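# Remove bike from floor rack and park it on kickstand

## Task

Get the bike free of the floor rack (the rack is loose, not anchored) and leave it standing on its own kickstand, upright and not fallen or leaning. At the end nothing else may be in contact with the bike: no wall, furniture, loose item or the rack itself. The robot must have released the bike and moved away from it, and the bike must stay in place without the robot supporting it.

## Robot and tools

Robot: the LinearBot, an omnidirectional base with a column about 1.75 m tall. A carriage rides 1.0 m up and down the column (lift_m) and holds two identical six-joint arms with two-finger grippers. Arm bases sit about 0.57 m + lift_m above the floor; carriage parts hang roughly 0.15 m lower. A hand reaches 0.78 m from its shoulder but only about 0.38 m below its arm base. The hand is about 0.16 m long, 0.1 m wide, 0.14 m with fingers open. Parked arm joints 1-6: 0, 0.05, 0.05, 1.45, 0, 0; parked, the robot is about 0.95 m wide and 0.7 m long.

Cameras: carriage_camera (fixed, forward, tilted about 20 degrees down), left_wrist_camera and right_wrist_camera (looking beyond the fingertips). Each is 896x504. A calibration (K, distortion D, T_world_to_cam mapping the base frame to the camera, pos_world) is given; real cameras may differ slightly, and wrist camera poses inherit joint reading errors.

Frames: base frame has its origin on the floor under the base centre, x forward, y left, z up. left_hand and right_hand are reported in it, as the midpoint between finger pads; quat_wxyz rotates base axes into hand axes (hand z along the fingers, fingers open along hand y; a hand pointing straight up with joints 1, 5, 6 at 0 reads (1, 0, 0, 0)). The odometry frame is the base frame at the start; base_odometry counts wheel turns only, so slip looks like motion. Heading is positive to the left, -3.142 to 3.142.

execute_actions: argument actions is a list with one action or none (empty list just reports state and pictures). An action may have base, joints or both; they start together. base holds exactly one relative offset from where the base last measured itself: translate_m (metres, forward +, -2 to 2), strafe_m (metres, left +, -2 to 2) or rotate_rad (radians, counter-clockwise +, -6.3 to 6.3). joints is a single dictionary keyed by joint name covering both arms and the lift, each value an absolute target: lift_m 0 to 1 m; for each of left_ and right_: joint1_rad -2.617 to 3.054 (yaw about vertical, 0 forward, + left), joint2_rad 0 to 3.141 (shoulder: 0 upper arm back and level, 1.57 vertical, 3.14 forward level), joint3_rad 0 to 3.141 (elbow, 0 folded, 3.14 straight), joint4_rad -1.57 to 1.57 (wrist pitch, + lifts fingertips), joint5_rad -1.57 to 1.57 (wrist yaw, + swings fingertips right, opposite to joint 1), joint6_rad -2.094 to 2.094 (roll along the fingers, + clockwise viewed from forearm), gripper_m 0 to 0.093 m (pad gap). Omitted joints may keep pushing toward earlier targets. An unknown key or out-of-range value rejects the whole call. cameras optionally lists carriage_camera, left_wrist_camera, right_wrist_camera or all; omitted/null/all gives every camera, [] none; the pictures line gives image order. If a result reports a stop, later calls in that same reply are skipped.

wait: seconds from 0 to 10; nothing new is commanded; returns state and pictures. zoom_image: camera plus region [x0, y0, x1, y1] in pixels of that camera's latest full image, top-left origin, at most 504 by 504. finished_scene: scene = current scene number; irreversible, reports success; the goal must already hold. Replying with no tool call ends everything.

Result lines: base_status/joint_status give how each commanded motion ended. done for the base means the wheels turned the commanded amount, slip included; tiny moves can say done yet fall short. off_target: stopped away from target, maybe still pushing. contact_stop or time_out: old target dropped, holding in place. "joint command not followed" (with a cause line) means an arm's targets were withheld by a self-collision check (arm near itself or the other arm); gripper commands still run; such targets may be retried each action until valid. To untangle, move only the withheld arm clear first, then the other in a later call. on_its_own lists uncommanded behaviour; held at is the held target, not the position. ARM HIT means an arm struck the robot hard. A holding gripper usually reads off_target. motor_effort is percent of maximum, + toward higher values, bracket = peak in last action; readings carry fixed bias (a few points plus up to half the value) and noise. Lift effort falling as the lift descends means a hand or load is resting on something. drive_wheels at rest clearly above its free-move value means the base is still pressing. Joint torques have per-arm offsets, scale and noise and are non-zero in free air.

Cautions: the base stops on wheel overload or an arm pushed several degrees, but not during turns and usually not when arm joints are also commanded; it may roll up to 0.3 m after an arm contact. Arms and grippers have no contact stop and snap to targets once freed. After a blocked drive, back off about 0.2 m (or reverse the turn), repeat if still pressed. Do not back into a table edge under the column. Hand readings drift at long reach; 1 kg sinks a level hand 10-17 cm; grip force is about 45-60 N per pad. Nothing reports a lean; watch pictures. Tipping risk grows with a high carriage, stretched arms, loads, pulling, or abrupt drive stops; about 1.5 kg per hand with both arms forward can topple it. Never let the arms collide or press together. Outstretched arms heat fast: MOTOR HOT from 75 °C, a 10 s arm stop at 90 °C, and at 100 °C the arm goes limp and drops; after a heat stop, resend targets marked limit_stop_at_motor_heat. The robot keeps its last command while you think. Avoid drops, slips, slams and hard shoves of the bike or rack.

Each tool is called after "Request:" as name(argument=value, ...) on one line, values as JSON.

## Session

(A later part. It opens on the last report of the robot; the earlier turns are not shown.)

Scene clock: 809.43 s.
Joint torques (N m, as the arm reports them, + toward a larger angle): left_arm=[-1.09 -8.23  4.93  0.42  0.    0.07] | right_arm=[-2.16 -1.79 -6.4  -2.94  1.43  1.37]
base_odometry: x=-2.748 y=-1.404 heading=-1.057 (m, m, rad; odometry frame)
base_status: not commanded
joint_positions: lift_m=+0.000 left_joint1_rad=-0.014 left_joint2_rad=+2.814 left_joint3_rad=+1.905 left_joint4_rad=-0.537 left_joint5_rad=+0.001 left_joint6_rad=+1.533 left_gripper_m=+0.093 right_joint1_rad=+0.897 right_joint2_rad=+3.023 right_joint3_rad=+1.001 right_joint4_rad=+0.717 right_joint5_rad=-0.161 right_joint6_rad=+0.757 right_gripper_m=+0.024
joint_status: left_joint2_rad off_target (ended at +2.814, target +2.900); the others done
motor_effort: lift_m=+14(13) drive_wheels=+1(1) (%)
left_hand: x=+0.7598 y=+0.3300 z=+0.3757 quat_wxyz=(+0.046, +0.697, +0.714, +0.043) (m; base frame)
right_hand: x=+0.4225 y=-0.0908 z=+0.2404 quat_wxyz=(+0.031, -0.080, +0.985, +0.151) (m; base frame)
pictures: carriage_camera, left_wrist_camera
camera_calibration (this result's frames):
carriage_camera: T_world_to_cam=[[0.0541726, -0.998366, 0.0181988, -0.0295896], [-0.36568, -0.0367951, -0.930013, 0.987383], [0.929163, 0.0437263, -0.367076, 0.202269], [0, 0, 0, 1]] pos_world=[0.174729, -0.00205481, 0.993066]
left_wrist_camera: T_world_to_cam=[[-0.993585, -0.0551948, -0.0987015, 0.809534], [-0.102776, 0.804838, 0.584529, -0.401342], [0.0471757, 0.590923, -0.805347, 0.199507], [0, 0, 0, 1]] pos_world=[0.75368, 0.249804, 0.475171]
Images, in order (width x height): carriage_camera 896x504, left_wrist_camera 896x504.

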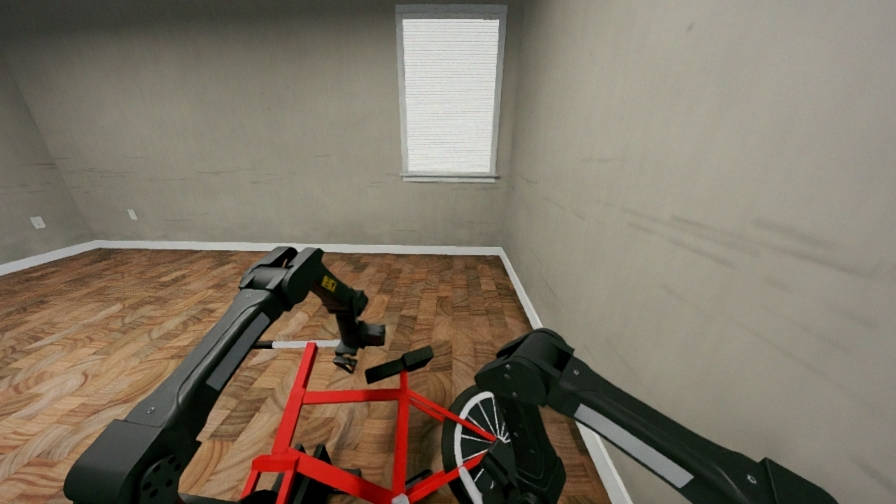

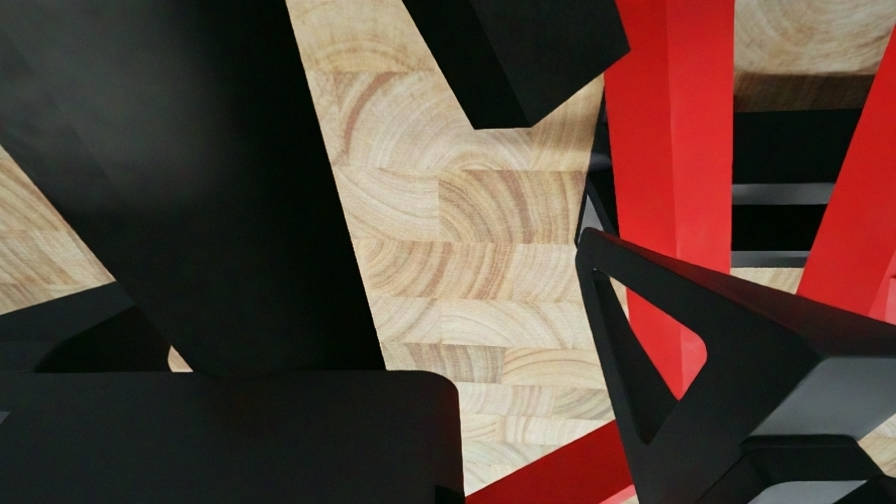

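Request:
execute_actions(actions=[{"joints":{"left_joint2_rad":2.6,"left_joint3_rad":1.78,"left_joint4_rad":-0.62,"left_gripper_m":0}}], cameras=[])

Request:
execute_actions(actions=[{"joints":{"left_joint2_rad":3.14,"left_joint3_rad":2.15,"left_joint4_rad":-0.65}}], cameras=["left_wrist_camera","carriage_camera"])

Scene clock: 815.03 s.
Joint torques (N m, as the arm reports them, + toward a larger angle): left_arm=[  1.12 -23.41   5.08  -0.57  -0.32   1.11] | right_arm=[-2.29 -3.95 -6.73 -2.78  1.25  1.68]
base_odometry: x=-2.748 y=-1.404 heading=-1.057 (m, m, rad; odometry frame)
base_status: not commanded
joint_positions: lift_m=+0.000 left_joint1_rad=-0.044 left_joint2_rad=+2.700 left_joint3_rad=+1.784 left_joint4_rad=-0.495 left_joint5_rad=+0.038 left_joint6_rad=+1.425 left_gripper_m=+0.019 right_joint1_rad=+0.898 right_joint2_rad=+3.059 right_joint3_rad=+1.001 right_joint4_rad=+0.686 right_joint5_rad=-0.144 right_joint6_rad=+0.733 right_gripper_m=+0.025
joint_status: left_joint2_rad off_target (ended at +2.700, target +2.600); left_joint4_rad off_target (ended at -0.495, target -0.620); left_gripper_m off_target (ended at +0.019, target +0.000); the others done
motor_effort: lift_m=+14(14) drive_wheels=+2(3) (%)
left_hand: x=+0.7549 y=+0.3088 z=+0.4034 quat_wxyz=(+0.074, +0.669, +0.739, +0.036) (m; base frame)
right_hand: x=+0.4098 y=-0.1110 z=+0.2286 quat_wxyz=(+0.016, -0.089, +0.989, +0.121) (m; base frame)
pictures: none
No camera images: the call's "cameras" was empty. Leave "cameras" out to get every camera's image.

Scene clock: 816.17 s.
Joint torques (N m, as the arm reports them, + toward a larger angle): left_arm=[-1.44 -2.08  2.49  0.96  0.03  0.76] | right_arm=[-1.87  1.04 -4.87 -2.58  1.41  1.36]
base_odometry: x=-2.748 y=-1.404 heading=-1.057 (m, m, rad; odometry frame)
base_status: not commanded
joint_positions: lift_m=+0.001 left_joint1_rad=-0.009 left_joint2_rad=+2.969 left_joint3_rad=+2.198 left_joint4_rad=-0.695 left_joint5_rad=-0.003 left_joint6_rad=+1.459 left_gripper_m=+0.019 right_joint1_rad=+0.893 right_joint2_rad=+2.982 right_joint3_rad=+0.978 right_joint4_rad=+0.673 right_joint5_rad=-0.160 right_joint6_rad=+0.757 right_gripper_m=+0.025
joint_status: left_joint2_rad off_target (ended at +2.969, target +3.140); left_joint4_rad off_target (ended at -0.695, target -0.650); the others done
on_its_own: right_joint6_rad moved +0.024 toward your old target +0.863
motor_effort: lift_m=+13(15) drive_wheels=+1(2) (%)
left_hand: x=+0.7843 y=+0.3329 z=+0.3641 quat_wxyz=(+0.038, +0.669, +0.742, +0.036) (m; base frame)
right_hand: x=+0.4219 y=-0.0938 z=+0.2489 quat_wxyz=(+0.023, -0.077, +0.987, +0.141) (m; base frame)
pictures: carriage_camera, left_wrist_camera
camera_calibration (this result's frames):
carriage_camera: T_world_to_cam=[[0.0541726, -0.998366, 0.0181988, -0.029593], [-0.36568, -0.0367951, -0.930013, 0.987557], [0.929163, 0.0437263, -0.367076, 0.202337], [0, 0, 0, 1]] pos_world=[0.174729, -0.00205481, 0.993252]
left_wrist_camera: T_world_to_cam=[[-0.987947, -0.134197, -0.0771533, 0.846857], [-0.153879, 0.797282, 0.583663, -0.351483], [-0.0168129, 0.5885, -0.808322, 0.239366], [0, 0, 0, 1]] pos_world=[0.786588, 0.25301, 0.463971]
Images, in order (width x height): carriage_camera 896x504, left_wrist_camera 896x504.

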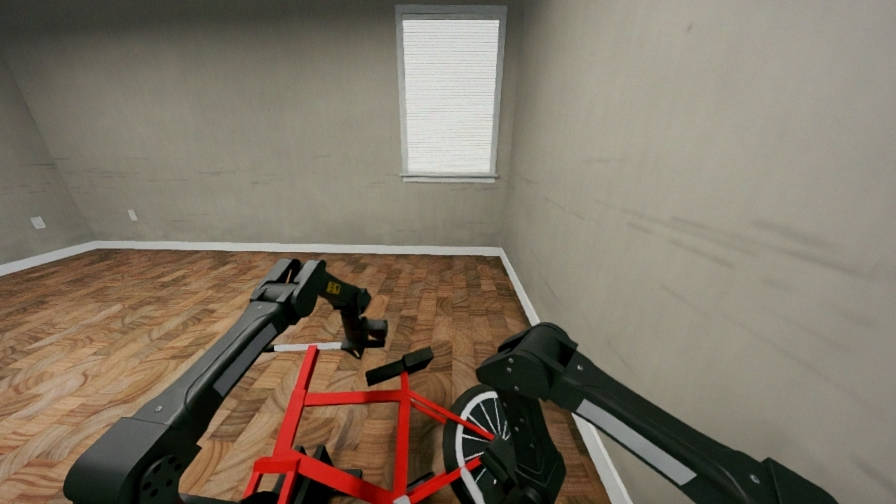

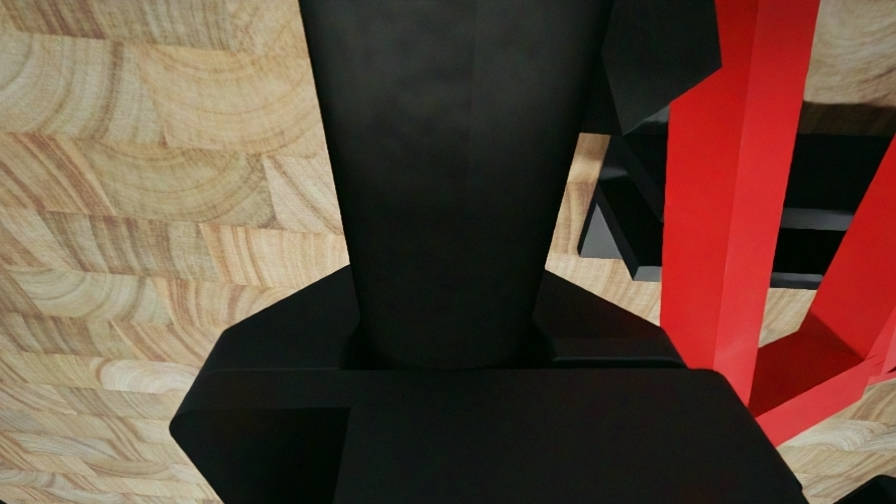

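Request:
execute_actions(actions=[{"joints":{"left_joint2_rad":2.55,"left_joint3_rad":1.6,"left_joint4_rad":-0.7,"left_gripper_m":0}}], cameras=["carriage_camera"])

Request:
execute_actions(actions=[{"joints":{"left_joint2_rad":2.25,"left_joint3_rad":1.2,"left_joint4_rad":-0.6}}], cameras=["carriage_camera"])

Scene clock: 821.80 s.
Joint torques (N m, as the arm reports them, + toward a larger angle): left_arm=[  0.03 -20.74   3.39  -1.63  -0.27   1.47] | right_arm=[-2.05 -3.83 -5.95 -2.59  1.48  2.05]
base_odometry: x=-2.748 y=-1.404 heading=-1.057 (m, m, rad; odometry frame)
base_status: not commanded
joint_positions: lift_m=+0.000 left_joint1_rad=-0.029 left_joint2_rad=+2.628 left_joint3_rad=+1.622 left_joint4_rad=-0.478 left_joint5_rad=+0.033 left_joint6_rad=+1.388 left_gripper_m=+0.019 right_joint1_rad=+0.895 right_joint2_rad=+3.059 right_joint3_rad=+0.986 right_joint4_rad=+0.656 right_joint5_rad=-0.172 right_joint6_rad=+0.703 right_gripper_m=+0.026
joint_status: left_joint2_rad off_target (ended at +2.628, target +2.550); left_joint4_rad off_target (ended at -0.478, target -0.700); left_gripper_m off_target (ended at +0.019, target +0.000); the others done
on_its_own: right_joint2_rad moved +0.077 toward your old target +3.140
motor_effort: lift_m=+15(15) drive_wheels=+2(3) (%)
left_hand: x=+0.7137 y=+0.3182 z=+0.4007 quat_wxyz=(+0.044, +0.650, +0.758, +0.014) (m; base frame)
right_hand: x=+0.3977 y=-0.1196 z=+0.2284 quat_wxyz=(-0.008, -0.102, +0.988, +0.115) (m; base frame)
pictures: carriage_camera
camera_calibration (this result's frames):
carriage_camera: T_world_to_cam=[[0.0541726, -0.998366, 0.0181988, -0.0295873], [-0.36568, -0.0367951, -0.930013, 0.987266], [0.929163, 0.0437263, -0.367076, 0.202223], [0, 0, 0, 1]] pos_world=[0.174729, -0.00205481, 0.99294]
Images, in order (width x height): carriage_camera 896x504.

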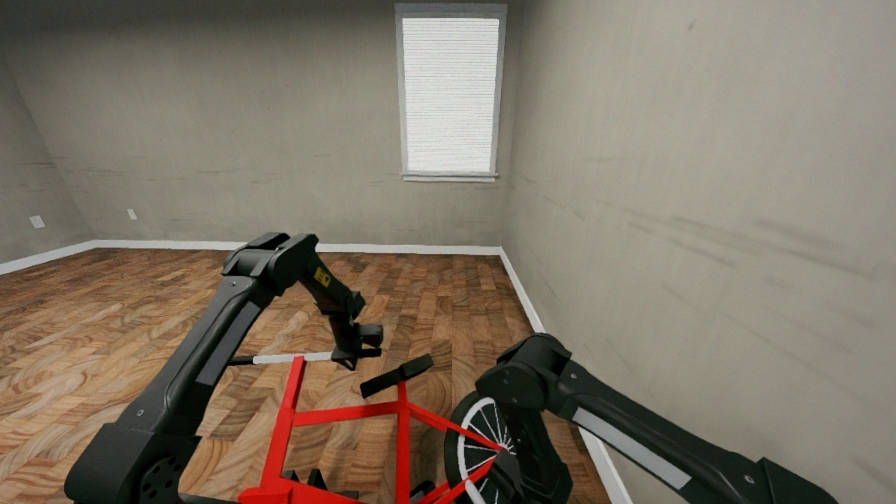

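Scene clock: 822.80 s.
Joint torques (N m, as the arm reports them, + toward a larger angle): left_arm=[  2.31 -21.28   0.93  -2.41  -0.72   1.48] | right_arm=[-2.64 -4.37 -6.12 -2.31  1.61  2.06]
base_odometry: x=-2.748 y=-1.404 heading=-1.057 (m, m, rad; odometry frame)
base_status: not commanded
joint_positions: lift_m=+0.000 left_joint1_rad=-0.060 left_joint2_rad=+2.356 left_joint3_rad=+1.255 left_joint4_rad=-0.270 left_joint5_rad=+0.088 left_joint6_rad=+1.386 left_gripper_m=+0.019 right_joint1_rad=+0.903 right_joint2_rad=+3.071 right_joint3_rad=+0.986 right_joint4_rad=+0.612 right_joint5_rad=-0.184 right_joint6_rad=+0.703 right_gripper_m=+0.027
joint_status: left_joint2_rad off_target (ended at +2.356, target +2.250); left_joint3_rad off_target (ended at +1.255, target +1.200); left_joint4_rad off_target (ended at -0.270, target -0.600)
on_its_own: right_joint4_rad moved -0.044 toward your old target +0.300
motor_effort: lift_m=+15(16) drive_wheels=-3(7) (%)
left_hand: x=+0.6793 y=+0.2969 z=+0.4458 quat_wxyz=(+0.105, +0.661, +0.743, +0.027) (m; base frame)
right_hand: x=+0.3844 y=-0.1299 z=+0.2246 quat_wxyz=(-0.032, -0.104, +0.989, +0.099) (m; base frame)
pictures: carriage_camera
camera_calibration (this result's frames):
carriage_camera: T_world_to_cam=[[0.0541726, -0.998366, 0.0181988, -0.0295849], [-0.36568, -0.0367951, -0.930013, 0.987146], [0.929163, 0.0437263, -0.367076, 0.202175], [0, 0, 0, 1]] pos_world=[0.174729, -0.00205481, 0.99281]
Images, in order (width x height): carriage_camera 896x504.

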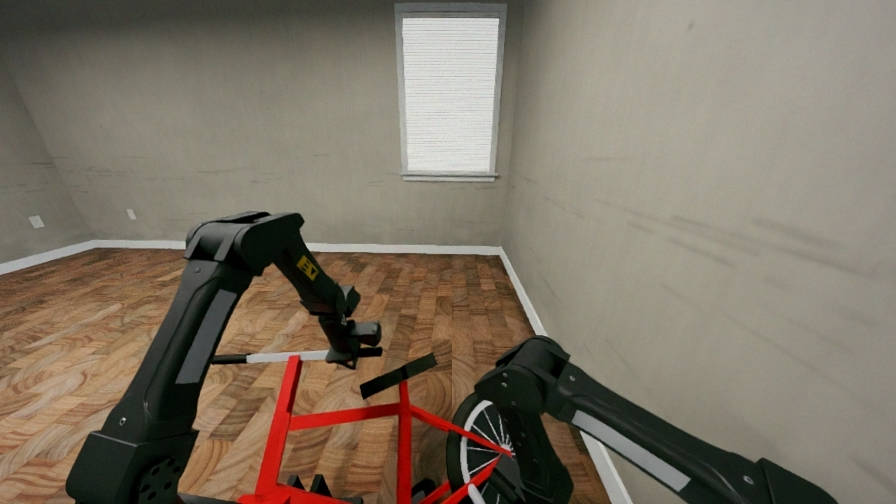

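Holding and rising. Continue.

Request:
execute_actions(actions=[{"joints":{"left_joint2_rad":1.95,"left_joint3_rad":0.85,"left_joint4_rad":-0.5}}], cameras=["carriage_camera"])

Request:
execute_actions(actions=[{"joints":{"left_joint2_rad":1.65,"left_joint3_rad":0.55,"left_joint4_rad":-0.4}}], cameras=["carriage_camera"])

Scene clock: 827.33 s.
Joint torques (N m, as the arm reports them, + toward a larger angle): left_arm=[  3.7  -16.69  -0.71  -2.44  -1.06   1.42] | right_arm=[-0.21 -6.67 -2.27 -0.51  0.07  0.21]
base_odometry: x=-2.748 y=-1.404 heading=-1.057 (m, m, rad; odometry frame)
base_status: not commanded
joint_positions: lift_m=+0.000 left_joint1_rad=-0.078 left_joint2_rad=+2.031 left_joint3_rad=+0.932 left_joint4_rad=-0.140 left_joint5_rad=+0.130 left_joint6_rad=+1.391 left_gripper_m=+0.019 right_joint1_rad=+0.872 right_joint2_rad=+3.128 right_joint3_rad=+0.900 right_joint4_rad=+0.315 right_joint5_rad=-0.013 right_joint6_rad=+0.854 right_gripper_m=+0.000
joint_status: left_joint2_rad off_target (ended at +2.031, target +1.950); left_joint3_rad off_target (ended at +0.932, target +0.850); left_joint4_rad off_target (ended at -0.139, target -0.500)
on_its_own: right_joint1_rad moved -0.031 to your old target +0.868; right_joint2_rad moved +0.057 to your old target +3.140; right_joint3_rad moved -0.087 to your old target +0.900; right_joint4_rad moved -0.297 to your old target +0.300; right_joint5_rad moved +0.171 to your old target +0.000; right_joint6_rad moved +0.151 to your old target +0.863; right_gripper_m moved -0.027 to your old target +0.000
motor_effort: lift_m=+16(16) drive_wheels=-5(7) (%)
left_hand: x=+0.6402 y=+0.2850 z=+0.5054 quat_wxyz=(+0.170, +0.668, +0.723, +0.050) (m; base frame)
right_hand: x=+0.3232 y=-0.2597 z=+0.2322 quat_wxyz=(-0.115, -0.008, +0.985, -0.125) (m; base frame)
pictures: carriage_camera
camera_calibration (this result's frames):
carriage_camera: T_world_to_cam=[[0.0541726, -0.998366, 0.0181988, -0.0295849], [-0.36568, -0.0367951, -0.930013, 0.987142], [0.929163, 0.0437263, -0.367076, 0.202173], [0, 0, 0, 1]] pos_world=[0.174729, -0.00205481, 0.992806]
Images, in order (width x height): carriage_camera 896x504.

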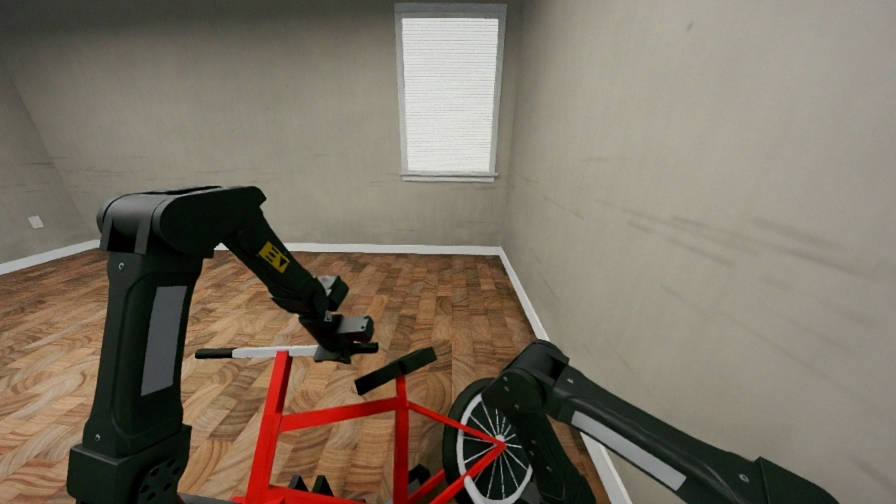

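Scene clock: 828.27 s.
Joint torques (N m, as the arm reports them, + toward a larger angle): left_arm=[  3.17 -10.96  -1.1   -2.17  -1.17   1.2 ] | right_arm=[-0.22 -6.63 -2.24 -0.48  0.06  0.19]
base_odometry: x=-2.748 y=-1.404 heading=-1.057 (m, m, rad; odometry frame)
base_status: not commanded
joint_positions: lift_m=+0.000 left_joint1_rad=-0.071 left_joint2_rad=+1.695 left_joint3_rad=+0.646 left_joint4_rad=-0.037 left_joint5_rad=+0.142 left_joint6_rad=+1.413 left_gripper_m=+0.019 right_joint1_rad=+0.872 right_joint2_rad=+3.128 right_joint3_rad=+0.900 right_joint4_rad=+0.313 right_joint5_rad=-0.010 right_joint6_rad=+0.855 right_gripper_m=+0.000
joint_status: left_joint3_rad off_target (ended at +0.645, target +0.550); left_joint4_rad off_target (ended at -0.037, target -0.400); the others done
motor_effort: lift_m=+16(13) drive_wheels=-5(5) (%)
left_hand: x=+0.5992 y=+0.2886 z=+0.5541 quat_wxyz=(+0.230, +0.667, +0.702, +0.095) (m; base frame)
right_hand: x=+0.3232 y=-0.2604 z=+0.2323 quat_wxyz=(-0.115, -0.008, +0.985, -0.127) (m; base frame)
pictures: carriage_camera
camera_calibration (this result's frames):
carriage_camera: T_world_to_cam=[[0.0541726, -0.998366, 0.0181988, -0.0295849], [-0.36568, -0.0367951, -0.930013, 0.987142], [0.929163, 0.0437263, -0.367076, 0.202173], [0, 0, 0, 1]] pos_world=[0.174729, -0.00205481, 0.992806]
Images, in order (width x height): carriage_camera 896x504.

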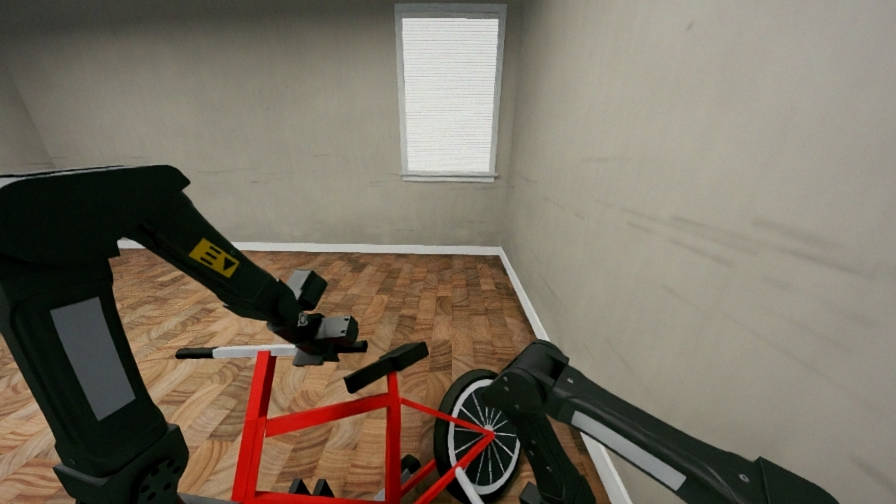

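Request:
execute_actions(actions=[{"base":{"translate_m":-0.1},"joints":{"right_joint1_rad":0.2,"right_joint2_rad":2.6,"right_joint3_rad":0.6,"right_joint4_rad":0.3}}], cameras=["carriage_camera"])

Request:
execute_actions(actions=[{"base":{"translate_m":-0.1},"joints":{"right_joint1_rad":-0.3,"right_joint2_rad":0.6,"right_joint3_rad":0.1,"right_joint4_rad":1.2,"right_joint6_rad":0}}], cameras=["carriage_camera"])

Scene clock: 833.60 s.
Joint torques (N m, as the arm reports them, + toward a larger angle): left_arm=[-2.02 -7.89  0.11 -1.47 -0.15  1.54] | right_arm=[ 0.   -7.55 -1.8   0.11  0.05  0.17]
base_odometry: x=-2.797 y=-1.317 heading=-1.057 (m, m, rad; odometry frame)
base_status: done
joint_positions: lift_m=+0.000 left_joint1_rad=-0.001 left_joint2_rad=+1.663 left_joint3_rad=+0.626 left_joint4_rad=-0.125 left_joint5_rad=+0.021 left_joint6_rad=+1.377 left_gripper_m=+0.019 right_joint1_rad=+0.201 right_joint2_rad=+2.600 right_joint3_rad=+0.621 right_joint4_rad=+0.305 right_joint5_rad=-0.008 right_joint6_rad=+0.856 right_gripper_m=+0.000
joint_status: all done
on_its_own: left_joint4_rad moved -0.088 toward your old target -0.400
motor_effort: lift_m=+15(15) drive_wheels=+1(10) (%)
left_hand: x=+0.5797 y=+0.3331 z=+0.5479 quat_wxyz=(+0.164, +0.624, +0.754, +0.121) (m; base frame)
right_hand: x=+0.4361 y=-0.2999 z=+0.3336 quat_wxyz=(-0.046, +0.321, +0.946, -0.022) (m; base frame)
pictures: carriage_camera
camera_calibration (this result's frames):
carriage_camera: T_world_to_cam=[[0.0541726, -0.998366, 0.0181988, -0.0295849], [-0.36568, -0.0367951, -0.930013, 0.987142], [0.929163, 0.0437263, -0.367076, 0.202173], [0, 0, 0, 1]] pos_world=[0.174729, -0.00205481, 0.992806]
Images, in order (width x height): carriage_camera 896x504.

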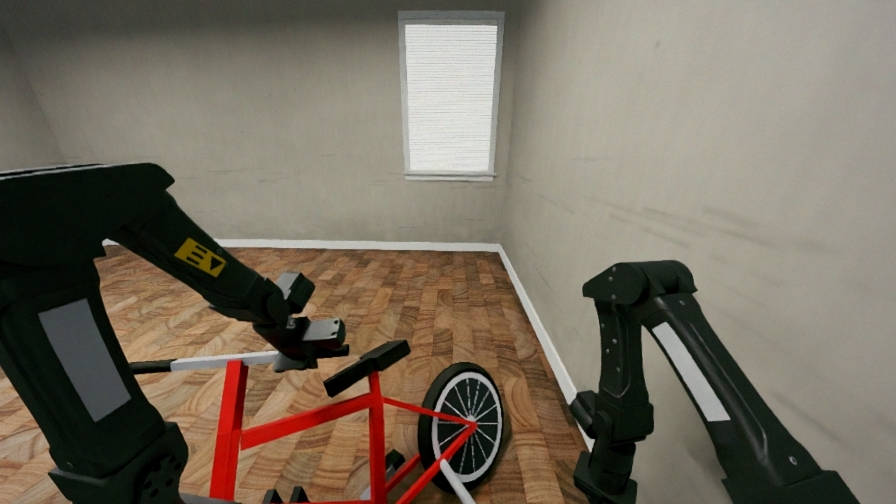

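Scene clock: 835.60 s.
Joint torques (N m, as the arm reports them, + toward a larger angle): left_arm=[-2.94 -6.01  0.3  -1.67  0.22  1.81] | right_arm=[-0.14  0.1   5.84  1.36 -0.03 -0.02]
base_odometry: x=-2.846 y=-1.230 heading=-1.057 (m, m, rad; odometry frame)
base_status: done
joint_positions: lift_m=+0.000 left_joint1_rad=+0.011 left_joint2_rad=+1.641 left_joint3_rad=+0.626 left_joint4_rad=-0.091 left_joint5_rad=-0.027 left_joint6_rad=+1.348 left_gripper_m=+0.019 right_joint1_rad=-0.297 right_joint2_rad=+0.608 right_joint3_rad=+0.121 right_joint4_rad=+1.206 right_joint5_rad=-0.007 right_joint6_rad=+0.007 right_gripper_m=+0.000
joint_status: all done
motor_effort: lift_m=+16(16) drive_wheels=+1(11) (%)
left_hand: x=+0.5902 y=+0.3454 z=+0.5580 quat_wxyz=(+0.171, +0.601, +0.766, +0.155) (m; base frame)
right_hand: x=+0.4843 y=-0.4041 z=+0.9418 quat_wxyz=(+0.901, +0.060, +0.409, -0.130) (m; base frame)
pictures: carriage_camera
camera_calibration (this result's frames):
carriage_camera: T_world_to_cam=[[0.0541726, -0.998366, 0.0181988, -0.0295849], [-0.36568, -0.0367951, -0.930013, 0.987142], [0.929163, 0.0437263, -0.367076, 0.202174], [0, 0, 0, 1]] pos_world=[0.174729, -0.00205481, 0.992806]
Images, in order (width x height): carriage_camera 896x504.

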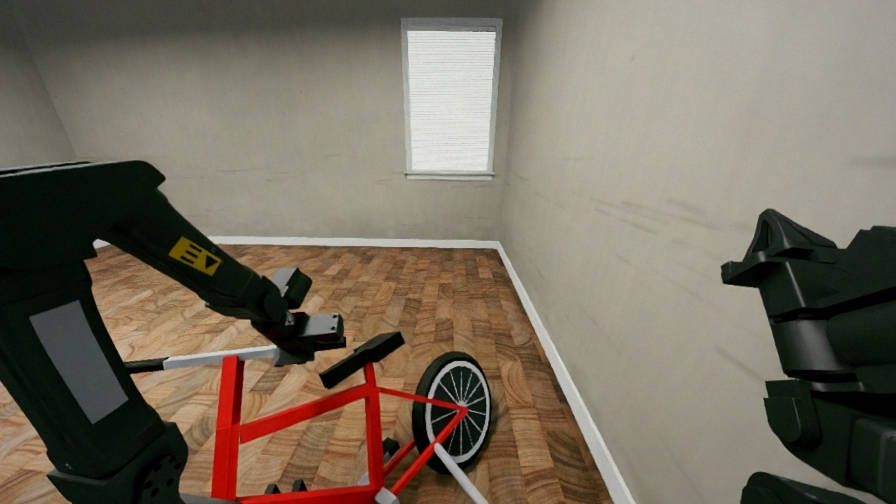

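Request:
execute_actions(actions=[{"base":{"translate_m":-0.07},"joints":{"right_joint4_rad":1.2}}])

Scene clock: 839.67 s.
Joint torques (N m, as the arm reports them, + toward a larger angle): left_arm=[-3.25 -5.17  0.45 -1.88  0.5   1.97] | right_arm=[-0.15  0.11  5.93  1.37 -0.03 -0.03]
base_odometry: x=-2.881 y=-1.169 heading=-1.057 (m, m, rad; odometry frame)
base_status: done
joint_positions: lift_m=+0.000 left_joint1_rad=+0.015 left_joint2_rad=+1.631 left_joint3_rad=+0.626 left_joint4_rad=-0.061 left_joint5_rad=-0.061 left_joint6_rad=+1.330 left_gripper_m=+0.020 right_joint1_rad=-0.297 right_joint2_rad=+0.608 right_joint3_rad=+0.121 right_joint4_rad=+1.207 right_joint5_rad=-0.007 right_joint6_rad=+0.007 right_gripper_m=+0.000
joint_status: all done
motor_effort: lift_m=+15(15) drive_wheels=+1(7) (%)
left_hand: x=+0.5979 y=+0.3525 z=+0.5649 quat_wxyz=(+0.177, +0.585, +0.771, +0.179) (m; base frame)
right_hand: x=+0.4842 y=-0.4040 z=+0.9419 quat_wxyz=(+0.901, +0.059, +0.409, -0.130) (m; base frame)
pictures: carriage_camera, left_wrist_camera, right_wrist_camera
camera_calibration (this result's frames):
carriage_camera: T_world_to_cam=[[0.0541726, -0.998366, 0.0181988, -0.0295849], [-0.36568, -0.0367951, -0.930013, 0.987143], [0.929163, 0.0437263, -0.367076, 0.202174], [0, 0, 0, 1]] pos_world=[0.174729, -0.00205481, 0.992807]
left_wrist_camera: T_world_to_cam=[[-0.842736, -0.283196, -0.457817, 0.861599], [-0.497928, 0.733301, 0.462966, -0.216637], [0.204608, 0.618117, -0.75899, 0.216319], [0, 0, 0, 1]] pos_world=[0.57397, 0.269151, 0.658934]
right_wrist_camera: T_world_to_cam=[[-0.268495, -0.962355, -0.0422362, -0.218586], [0.067925, 0.0248225, -0.997382, 0.915646], [0.960883, -0.270661, 0.0587033, -0.504331], [0, 0, 0, 1]] pos_world=[0.363719, -0.369589, 0.933622]
Images, in order (width x height): carriage_camera 896x504, left_wrist_camera 896x504, right_wrist_camera 896x504.

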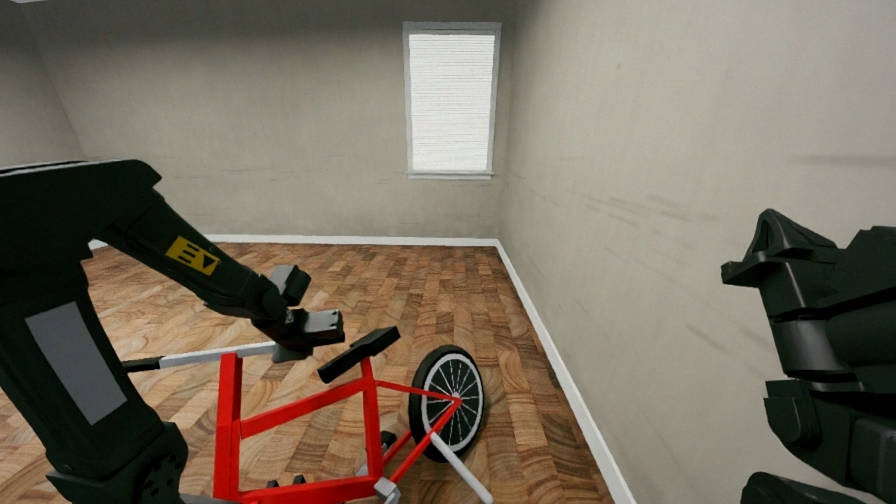

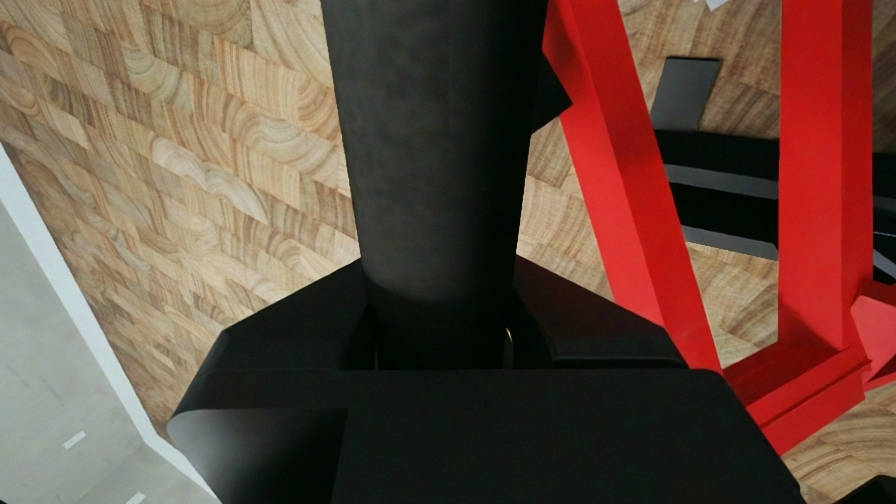

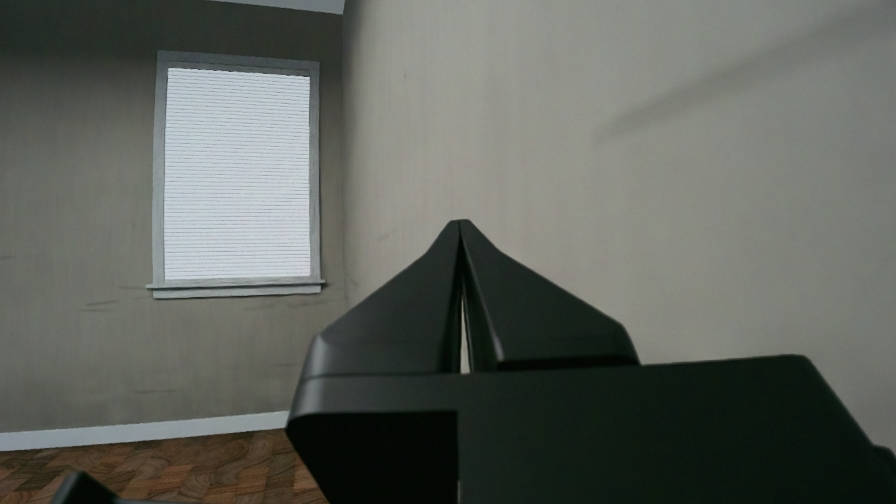

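Request:
execute_actions(actions=[{"base":{"translate_m":-0.05},"joints":{"lift_m":0.08}}], cameras=["carriage_camera"])

Request:
execute_actions(actions=[{"base":{"translate_m":-0.06},"joints":{"lift_m":0.15}}], cameras=["carriage_camera","left_wrist_camera"])

Scene clock: 845.13 s.
Joint torques (N m, as the arm reports them, + toward a larger angle): left_arm=[-1.37 -7.66  3.51 -0.38  0.01  1.48] | right_arm=[-0.16  0.02  6.16  1.36 -0.02 -0.03]
base_odometry: x=-2.905 y=-1.126 heading=-1.057 (m, m, rad; odometry frame)
base_status: done
joint_positions: lift_m=+0.080 left_joint1_rad=-0.010 left_joint2_rad=+1.669 left_joint3_rad=+0.567 left_joint4_rad=-0.287 left_joint5_rad=-0.001 left_joint6_rad=+1.385 left_gripper_m=+0.019 right_joint1_rad=-0.297 right_joint2_rad=+0.608 right_joint3_rad=+0.118 right_joint4_rad=+1.207 right_joint5_rad=-0.007 right_joint6_rad=+0.007 right_gripper_m=+0.000
joint_status: all done
on_its_own: left_joint3_rad moved -0.060 to your old target +0.550; left_joint4_rad moved -0.227 toward your old target -0.400
motor_effort: lift_m=+18(22) drive_wheels=+1(7) (%)
left_hand: x=+0.5156 y=+0.3346 z=+0.5997 quat_wxyz=(+0.070, +0.640, +0.763, +0.058) (m; base frame)
right_hand: x=+0.4845 y=-0.4041 z=+1.0201 quat_wxyz=(+0.901, +0.060, +0.410, -0.130) (m; base frame)
pictures: carriage_camera
camera_calibration (this result's frames):
carriage_camera: T_world_to_cam=[[0.0541726, -0.998366, 0.0181988, -0.0310316], [-0.36568, -0.0367951, -0.930013, 1.06107], [0.929163, 0.0437263, -0.367076, 0.231354], [0, 0, 0, 1]] pos_world=[0.174729, -0.00205481, 1.0723]
Images, in order (width x height): carriage_camera 896x504.

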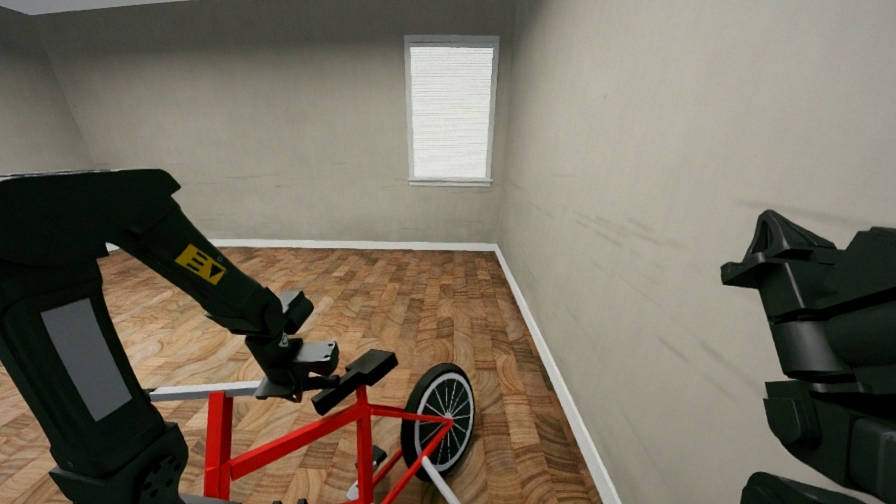

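Scene clock: 846.40 s.
Joint torques (N m, as the arm reports them, + toward a larger angle): left_arm=[  0.18 -11.07   6.81  -0.49   0.03  -0.52] | right_arm=[-0.15  0.1   6.12  1.38 -0.02 -0.02]
base_odometry: x=-2.935 y=-1.074 heading=-1.058 (m, m, rad; odometry frame)
base_status: done
joint_positions: lift_m=+0.149 left_joint1_rad=-0.031 left_joint2_rad=+1.714 left_joint3_rad=+0.507 left_joint4_rad=-0.309 left_joint5_rad=-0.002 left_joint6_rad=+1.596 left_gripper_m=+0.019 right_joint1_rad=-0.297 right_joint2_rad=+0.608 right_joint3_rad=+0.118 right_joint4_rad=+1.205 right_joint5_rad=-0.007 right_joint6_rad=+0.007 right_gripper_m=+0.000
joint_status: all done
motor_effort: lift_m=+22(26) drive_wheels=+1(8) (%)
left_hand: x=+0.4755 y=+0.3305 z=+0.6481 quat_wxyz=(+0.019, +0.727, +0.686, +0.020) (m; base frame)
right_hand: x=+0.4848 y=-0.4042 z=+1.0894 quat_wxyz=(+0.900, +0.060, +0.411, -0.130) (m; base frame)
pictures: carriage_camera, left_wrist_camera
camera_calibration (this result's frames):
carriage_camera: T_world_to_cam=[[0.0541726, -0.998366, 0.0181988, -0.0322986], [-0.36568, -0.0367951, -0.930013, 1.12582], [0.929163, 0.0437263, -0.367076, 0.25691], [0, 0, 0, 1]] pos_world=[0.174729, -0.00205481, 1.14192]
left_wrist_camera: T_world_to_cam=[[-0.999271, 0.025239, -0.0286353, 0.484711], [0.00321505, 0.803181, 0.595727, -0.647387], [0.0380349, 0.595201, -0.802677, 0.433161], [0, 0, 0, 1]] pos_world=[0.469964, 0.249918, 0.747234]
Images, in order (width x height): carriage_camera 896x504, left_wrist_camera 896x504.

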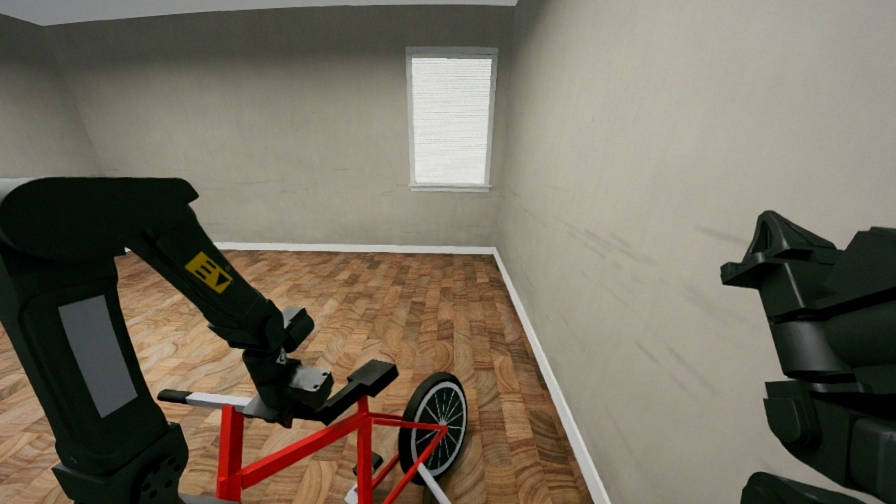

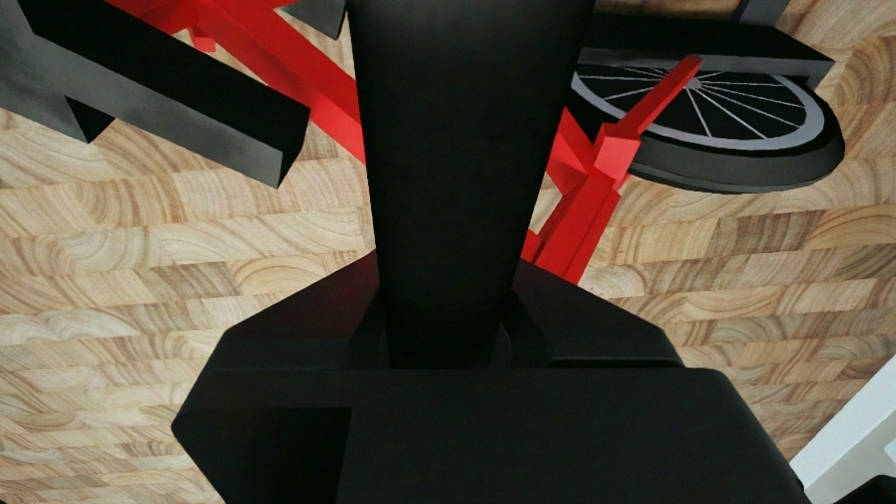

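Request:
execute_actions(actions=[{"base":{"translate_m":-0.15},"joints":{"lift_m":0.16}}], cameras=["carriage_camera","left_wrist_camera"])

Scene clock: 855.20 s.
Joint torques (N m, as the arm reports them, + toward a larger angle): left_arm=[  1.12 -10.35   5.67  -0.31   0.13  -1.07] | right_arm=[-0.08  0.11  6.12  1.36 -0.02 -0.03]
base_odometry: x=-2.997 y=-0.963 heading=-1.058 (m, m, rad; odometry frame)
base_status: translate_m contact_stop (by the wheels' count: -0.127 of -0.150)
joint_positions: lift_m=+0.159 left_joint1_rad=-0.045 left_joint2_rad=+1.704 left_joint3_rad=+0.527 left_joint4_rad=-0.326 left_joint5_rad=-0.015 left_joint6_rad=+1.653 left_gripper_m=+0.019 right_joint1_rad=-0.297 right_joint2_rad=+0.608 right_joint3_rad=+0.118 right_joint4_rad=+1.207 right_joint5_rad=-0.006 right_joint6_rad=+0.007 right_gripper_m=+0.000
joint_status: all done
motor_effort: lift_m=+21(26) drive_wheels=+1(11) (%)
left_hand: x=+0.4823 y=+0.3297 z=+0.6632 quat_wxyz=(+0.018, +0.750, +0.660, +0.030) (m; base frame)
right_hand: x=+0.4844 y=-0.4042 z=+1.0999 quat_wxyz=(+0.901, +0.060, +0.410, -0.130) (m; base frame)
pictures: carriage_camera, left_wrist_camera
camera_calibration (this result's frames):
carriage_camera: T_world_to_cam=[[0.0541726, -0.998366, 0.0181988, -0.0324826], [-0.36568, -0.0367951, -0.930013, 1.13523], [0.929163, 0.0437263, -0.367076, 0.260622], [0, 0, 0, 1]] pos_world=[0.174729, -0.00205481, 1.15203]
left_wrist_camera: T_world_to_cam=[[-0.994604, 0.0952566, -0.0411048, 0.47488], [0.0505941, 0.791239, 0.60941, -0.68365], [0.090574, 0.604042, -0.791789, 0.410041], [0, 0, 0, 1]] pos_world=[0.469767, 0.248014, 0.760809]
Images, in order (width x height): carriage_camera 896x504, left_wrist_camera 896x504.

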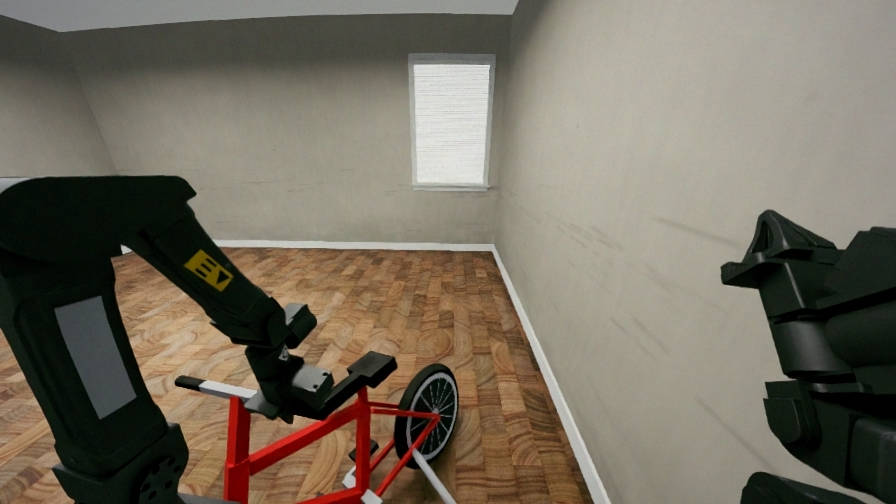

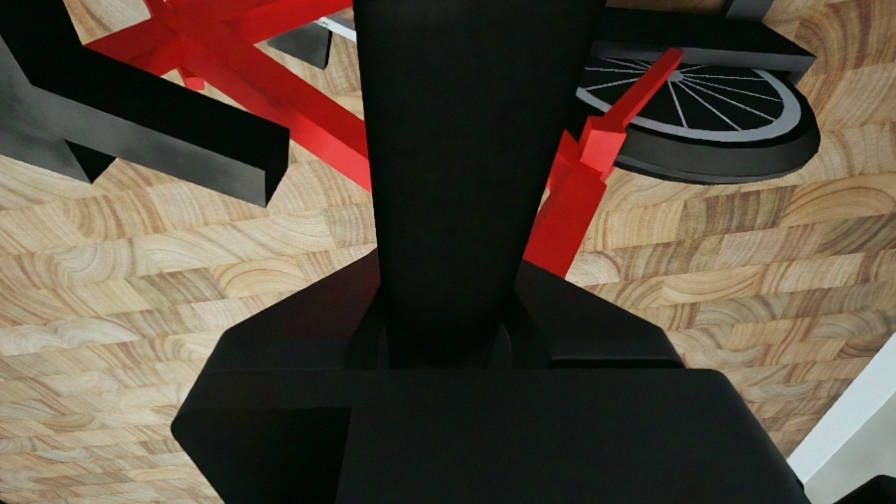

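Request:
execute_actions(actions=[{"joints":{"lift_m":0.28}}], cameras=[])

Request:
execute_actions(actions=[{"base":{"translate_m":-0.15},"joints":{"lift_m":0.28}}], cameras=["carriage_camera","left_wrist_camera"])

Scene clock: 863.43 s.
Joint torques (N m, as the arm reports them, + toward a larger angle): left_arm=[ 0.69 -5.58  4.58  0.36  0.07 -0.06] | right_arm=[-0.1   0.06  6.09  1.35 -0.02 -0.03]
base_odometry: x=-2.997 y=-0.963 heading=-1.058 (m, m, rad; odometry frame)
base_status: not commanded
joint_positions: lift_m=+0.280 left_joint1_rad=-0.038 left_joint2_rad=+1.649 left_joint3_rad=+0.548 left_joint4_rad=-0.391 left_joint5_rad=-0.006 left_joint6_rad=+1.549 left_gripper_m=+0.000 right_joint1_rad=-0.297 right_joint2_rad=+0.608 right_joint3_rad=+0.118 right_joint4_rad=+1.207 right_joint5_rad=-0.005 right_joint6_rad=+0.007 right_gripper_m=+0.000
joint_status: all done
on_its_own: left_joint4_rad moved -0.065 to your old target -0.400; left_gripper_m moved -0.019 to your old target +0.000
motor_effort: lift_m=+18(29) drive_wheels=+0(3) (%)
left_hand: x=+0.4857 y=+0.3294 z=+0.7974 quat_wxyz=(+0.027, +0.712, +0.701, +0.029) (m; base frame)
right_hand: x=+0.4844 y=-0.4044 z=+1.2203 quat_wxyz=(+0.901, +0.060, +0.410, -0.131) (m; base frame)
pictures: none
No camera images: the call's "cameras" was empty. Leave "cameras" out to get every camera's image.

Scene clock: 865.27 s.
Joint torques (N m, as the arm reports them, + toward a larger angle): left_arm=[ 0.72 -5.56  4.55  0.4   0.05 -0.07] | right_arm=[-0.15  0.06  6.12  1.37 -0.04 -0.03]
base_odometry: x=-3.071 y=-0.833 heading=-1.058 (m, m, rad; odometry frame)
base_status: done
joint_positions: lift_m=+0.280 left_joint1_rad=-0.038 left_joint2_rad=+1.649 left_joint3_rad=+0.548 left_joint4_rad=-0.397 left_joint5_rad=-0.006 left_joint6_rad=+1.548 left_gripper_m=+0.000 right_joint1_rad=-0.297 right_joint2_rad=+0.608 right_joint3_rad=+0.118 right_joint4_rad=+1.207 right_joint5_rad=-0.005 right_joint6_rad=+0.007 right_gripper_m=+0.000
joint_status: all done
motor_effort: lift_m=+16(16) drive_wheels=-1(5) (%)
left_hand: x=+0.4843 y=+0.3295 z=+0.7973 quat_wxyz=(+0.025, +0.712, +0.701, +0.027) (m; base frame)
right_hand: x=+0.4844 y=-0.4044 z=+1.2203 quat_wxyz=(+0.901, +0.060, +0.410, -0.131) (m; base frame)
pictures: carriage_camera, left_wrist_camera
camera_calibration (this result's frames):
carriage_camera: T_world_to_cam=[[0.0541726, -0.998366, 0.0181988, -0.0346751], [-0.36568, -0.0367951, -0.930013, 1.24727], [0.929163, 0.0437263, -0.367076, 0.304846], [0, 0, 0, 1]] pos_world=[0.174729, -0.00205481, 1.27251]
left_wrist_camera: T_world_to_cam=[[-0.998718, -0.0164522, -0.0478758, 0.526589], [-0.0417586, 0.802353, 0.595387, -0.713109], [0.0286178, 0.596623, -0.802011, 0.556778], [0, 0, 0, 1]] pos_world=[0.480201, 0.248643, 0.896329]
Images, in order (width x height): carriage_camera 896x504, left_wrist_camera 896x504.

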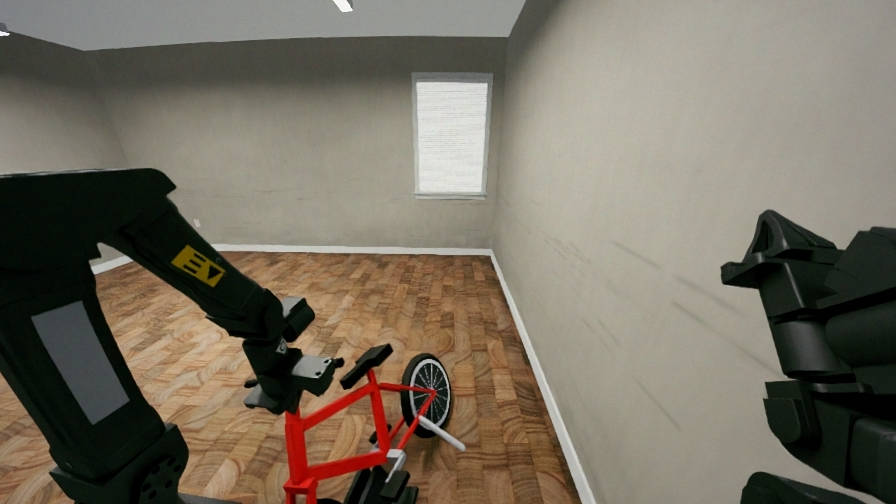

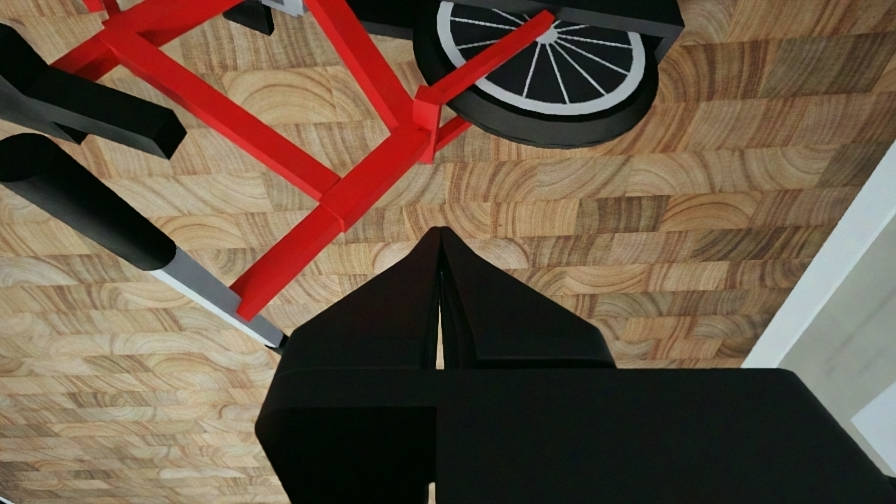

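Request:
execute_actions(actions=[{"base":{"translate_m":-0.45},"joints":{"left_joint1_rad":0.3,"left_joint2_rad":0.3,"left_joint3_rad":0.1,"left_joint4_rad":1.3,"left_joint6_rad":0,"right_joint1_rad":0,"right_joint2_rad":0.3,"lift_m":0.1}}], cameras=["carriage_camera"])

Request:
zoom_image(camera="carriage_camera", region=[150,250,600,504])

Scene clock: 875.30 s.
Joint torques (N m, as the arm reports them, + toward a larger angle): left_arm=[ 0.61  2.82  5.67  0.61 -0.03 -0.03] | right_arm=[ 0.29  2.55  6.28  0.78 -0.06  0.01]
base_odometry: x=-3.246 y=-0.518 heading=-1.085 (m, m, rad; odometry frame)
base_status: translate_m contact_stop (by the wheels' count: -0.360 of -0.450)
joint_positions: lift_m=+0.100 left_joint1_rad=+0.293 left_joint2_rad=+0.298 left_joint3_rad=+0.113 left_joint4_rad=+1.304 left_joint5_rad=-0.001 left_joint6_rad=+0.005 left_gripper_m=+0.000 right_joint1_rad=-0.002 right_joint2_rad=+0.298 right_joint3_rad=+0.110 right_joint4_rad=+1.207 right_joint5_rad=-0.002 right_joint6_rad=+0.005 right_gripper_m=+0.000
joint_status: all done
motor_effort: lift_m=+14(17) drive_wheels=+8(82) (%)
left_hand: x=+0.3824 y=+0.3738 z=+1.1034 quat_wxyz=(+0.964, -0.033, +0.221, +0.145) (m; base frame)
right_hand: x=+0.4097 y=-0.3370 z=+1.0907 quat_wxyz=(+0.962, +0.000, +0.273, +0.002) (m; base frame)
pictures: carriage_camera
camera_calibration (this result's frames):
carriage_camera: T_world_to_cam=[[0.0541726, -0.998366, 0.0181988, -0.0314033], [-0.36568, -0.0367951, -0.930013, 1.08007], [0.929163, 0.0437263, -0.367076, 0.238852], [0, 0, 0, 1]] pos_world=[0.174729, -0.00205481, 1.09273]
Images, in order (width x height): carriage_camera 896x504.

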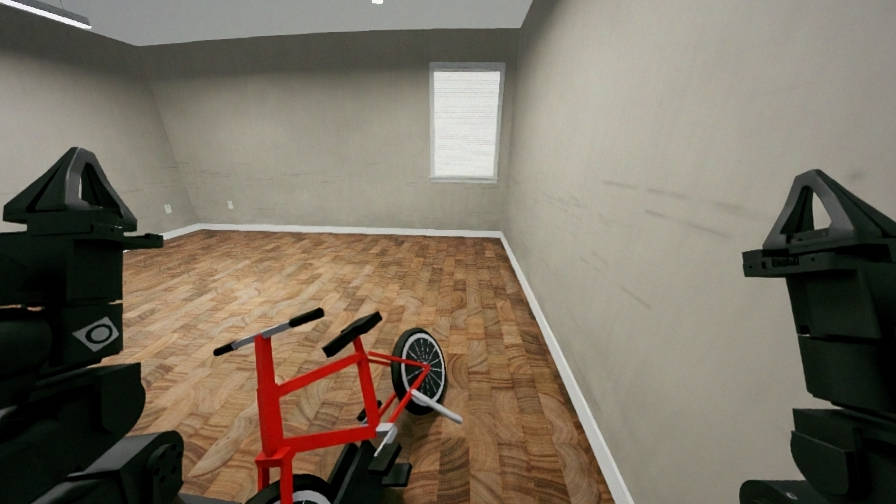

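Region (150, 250, 600, 504) of carriage_camera's 896x504 image, scaled by 1.120, with more detail than that image has; it fills the top 284 rows of this view, and the rest is white.

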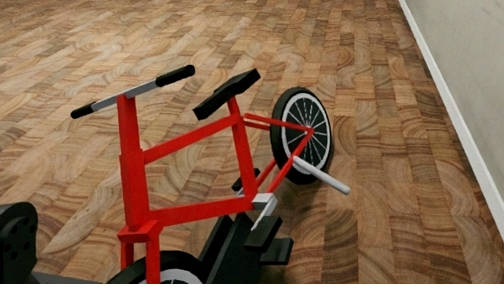

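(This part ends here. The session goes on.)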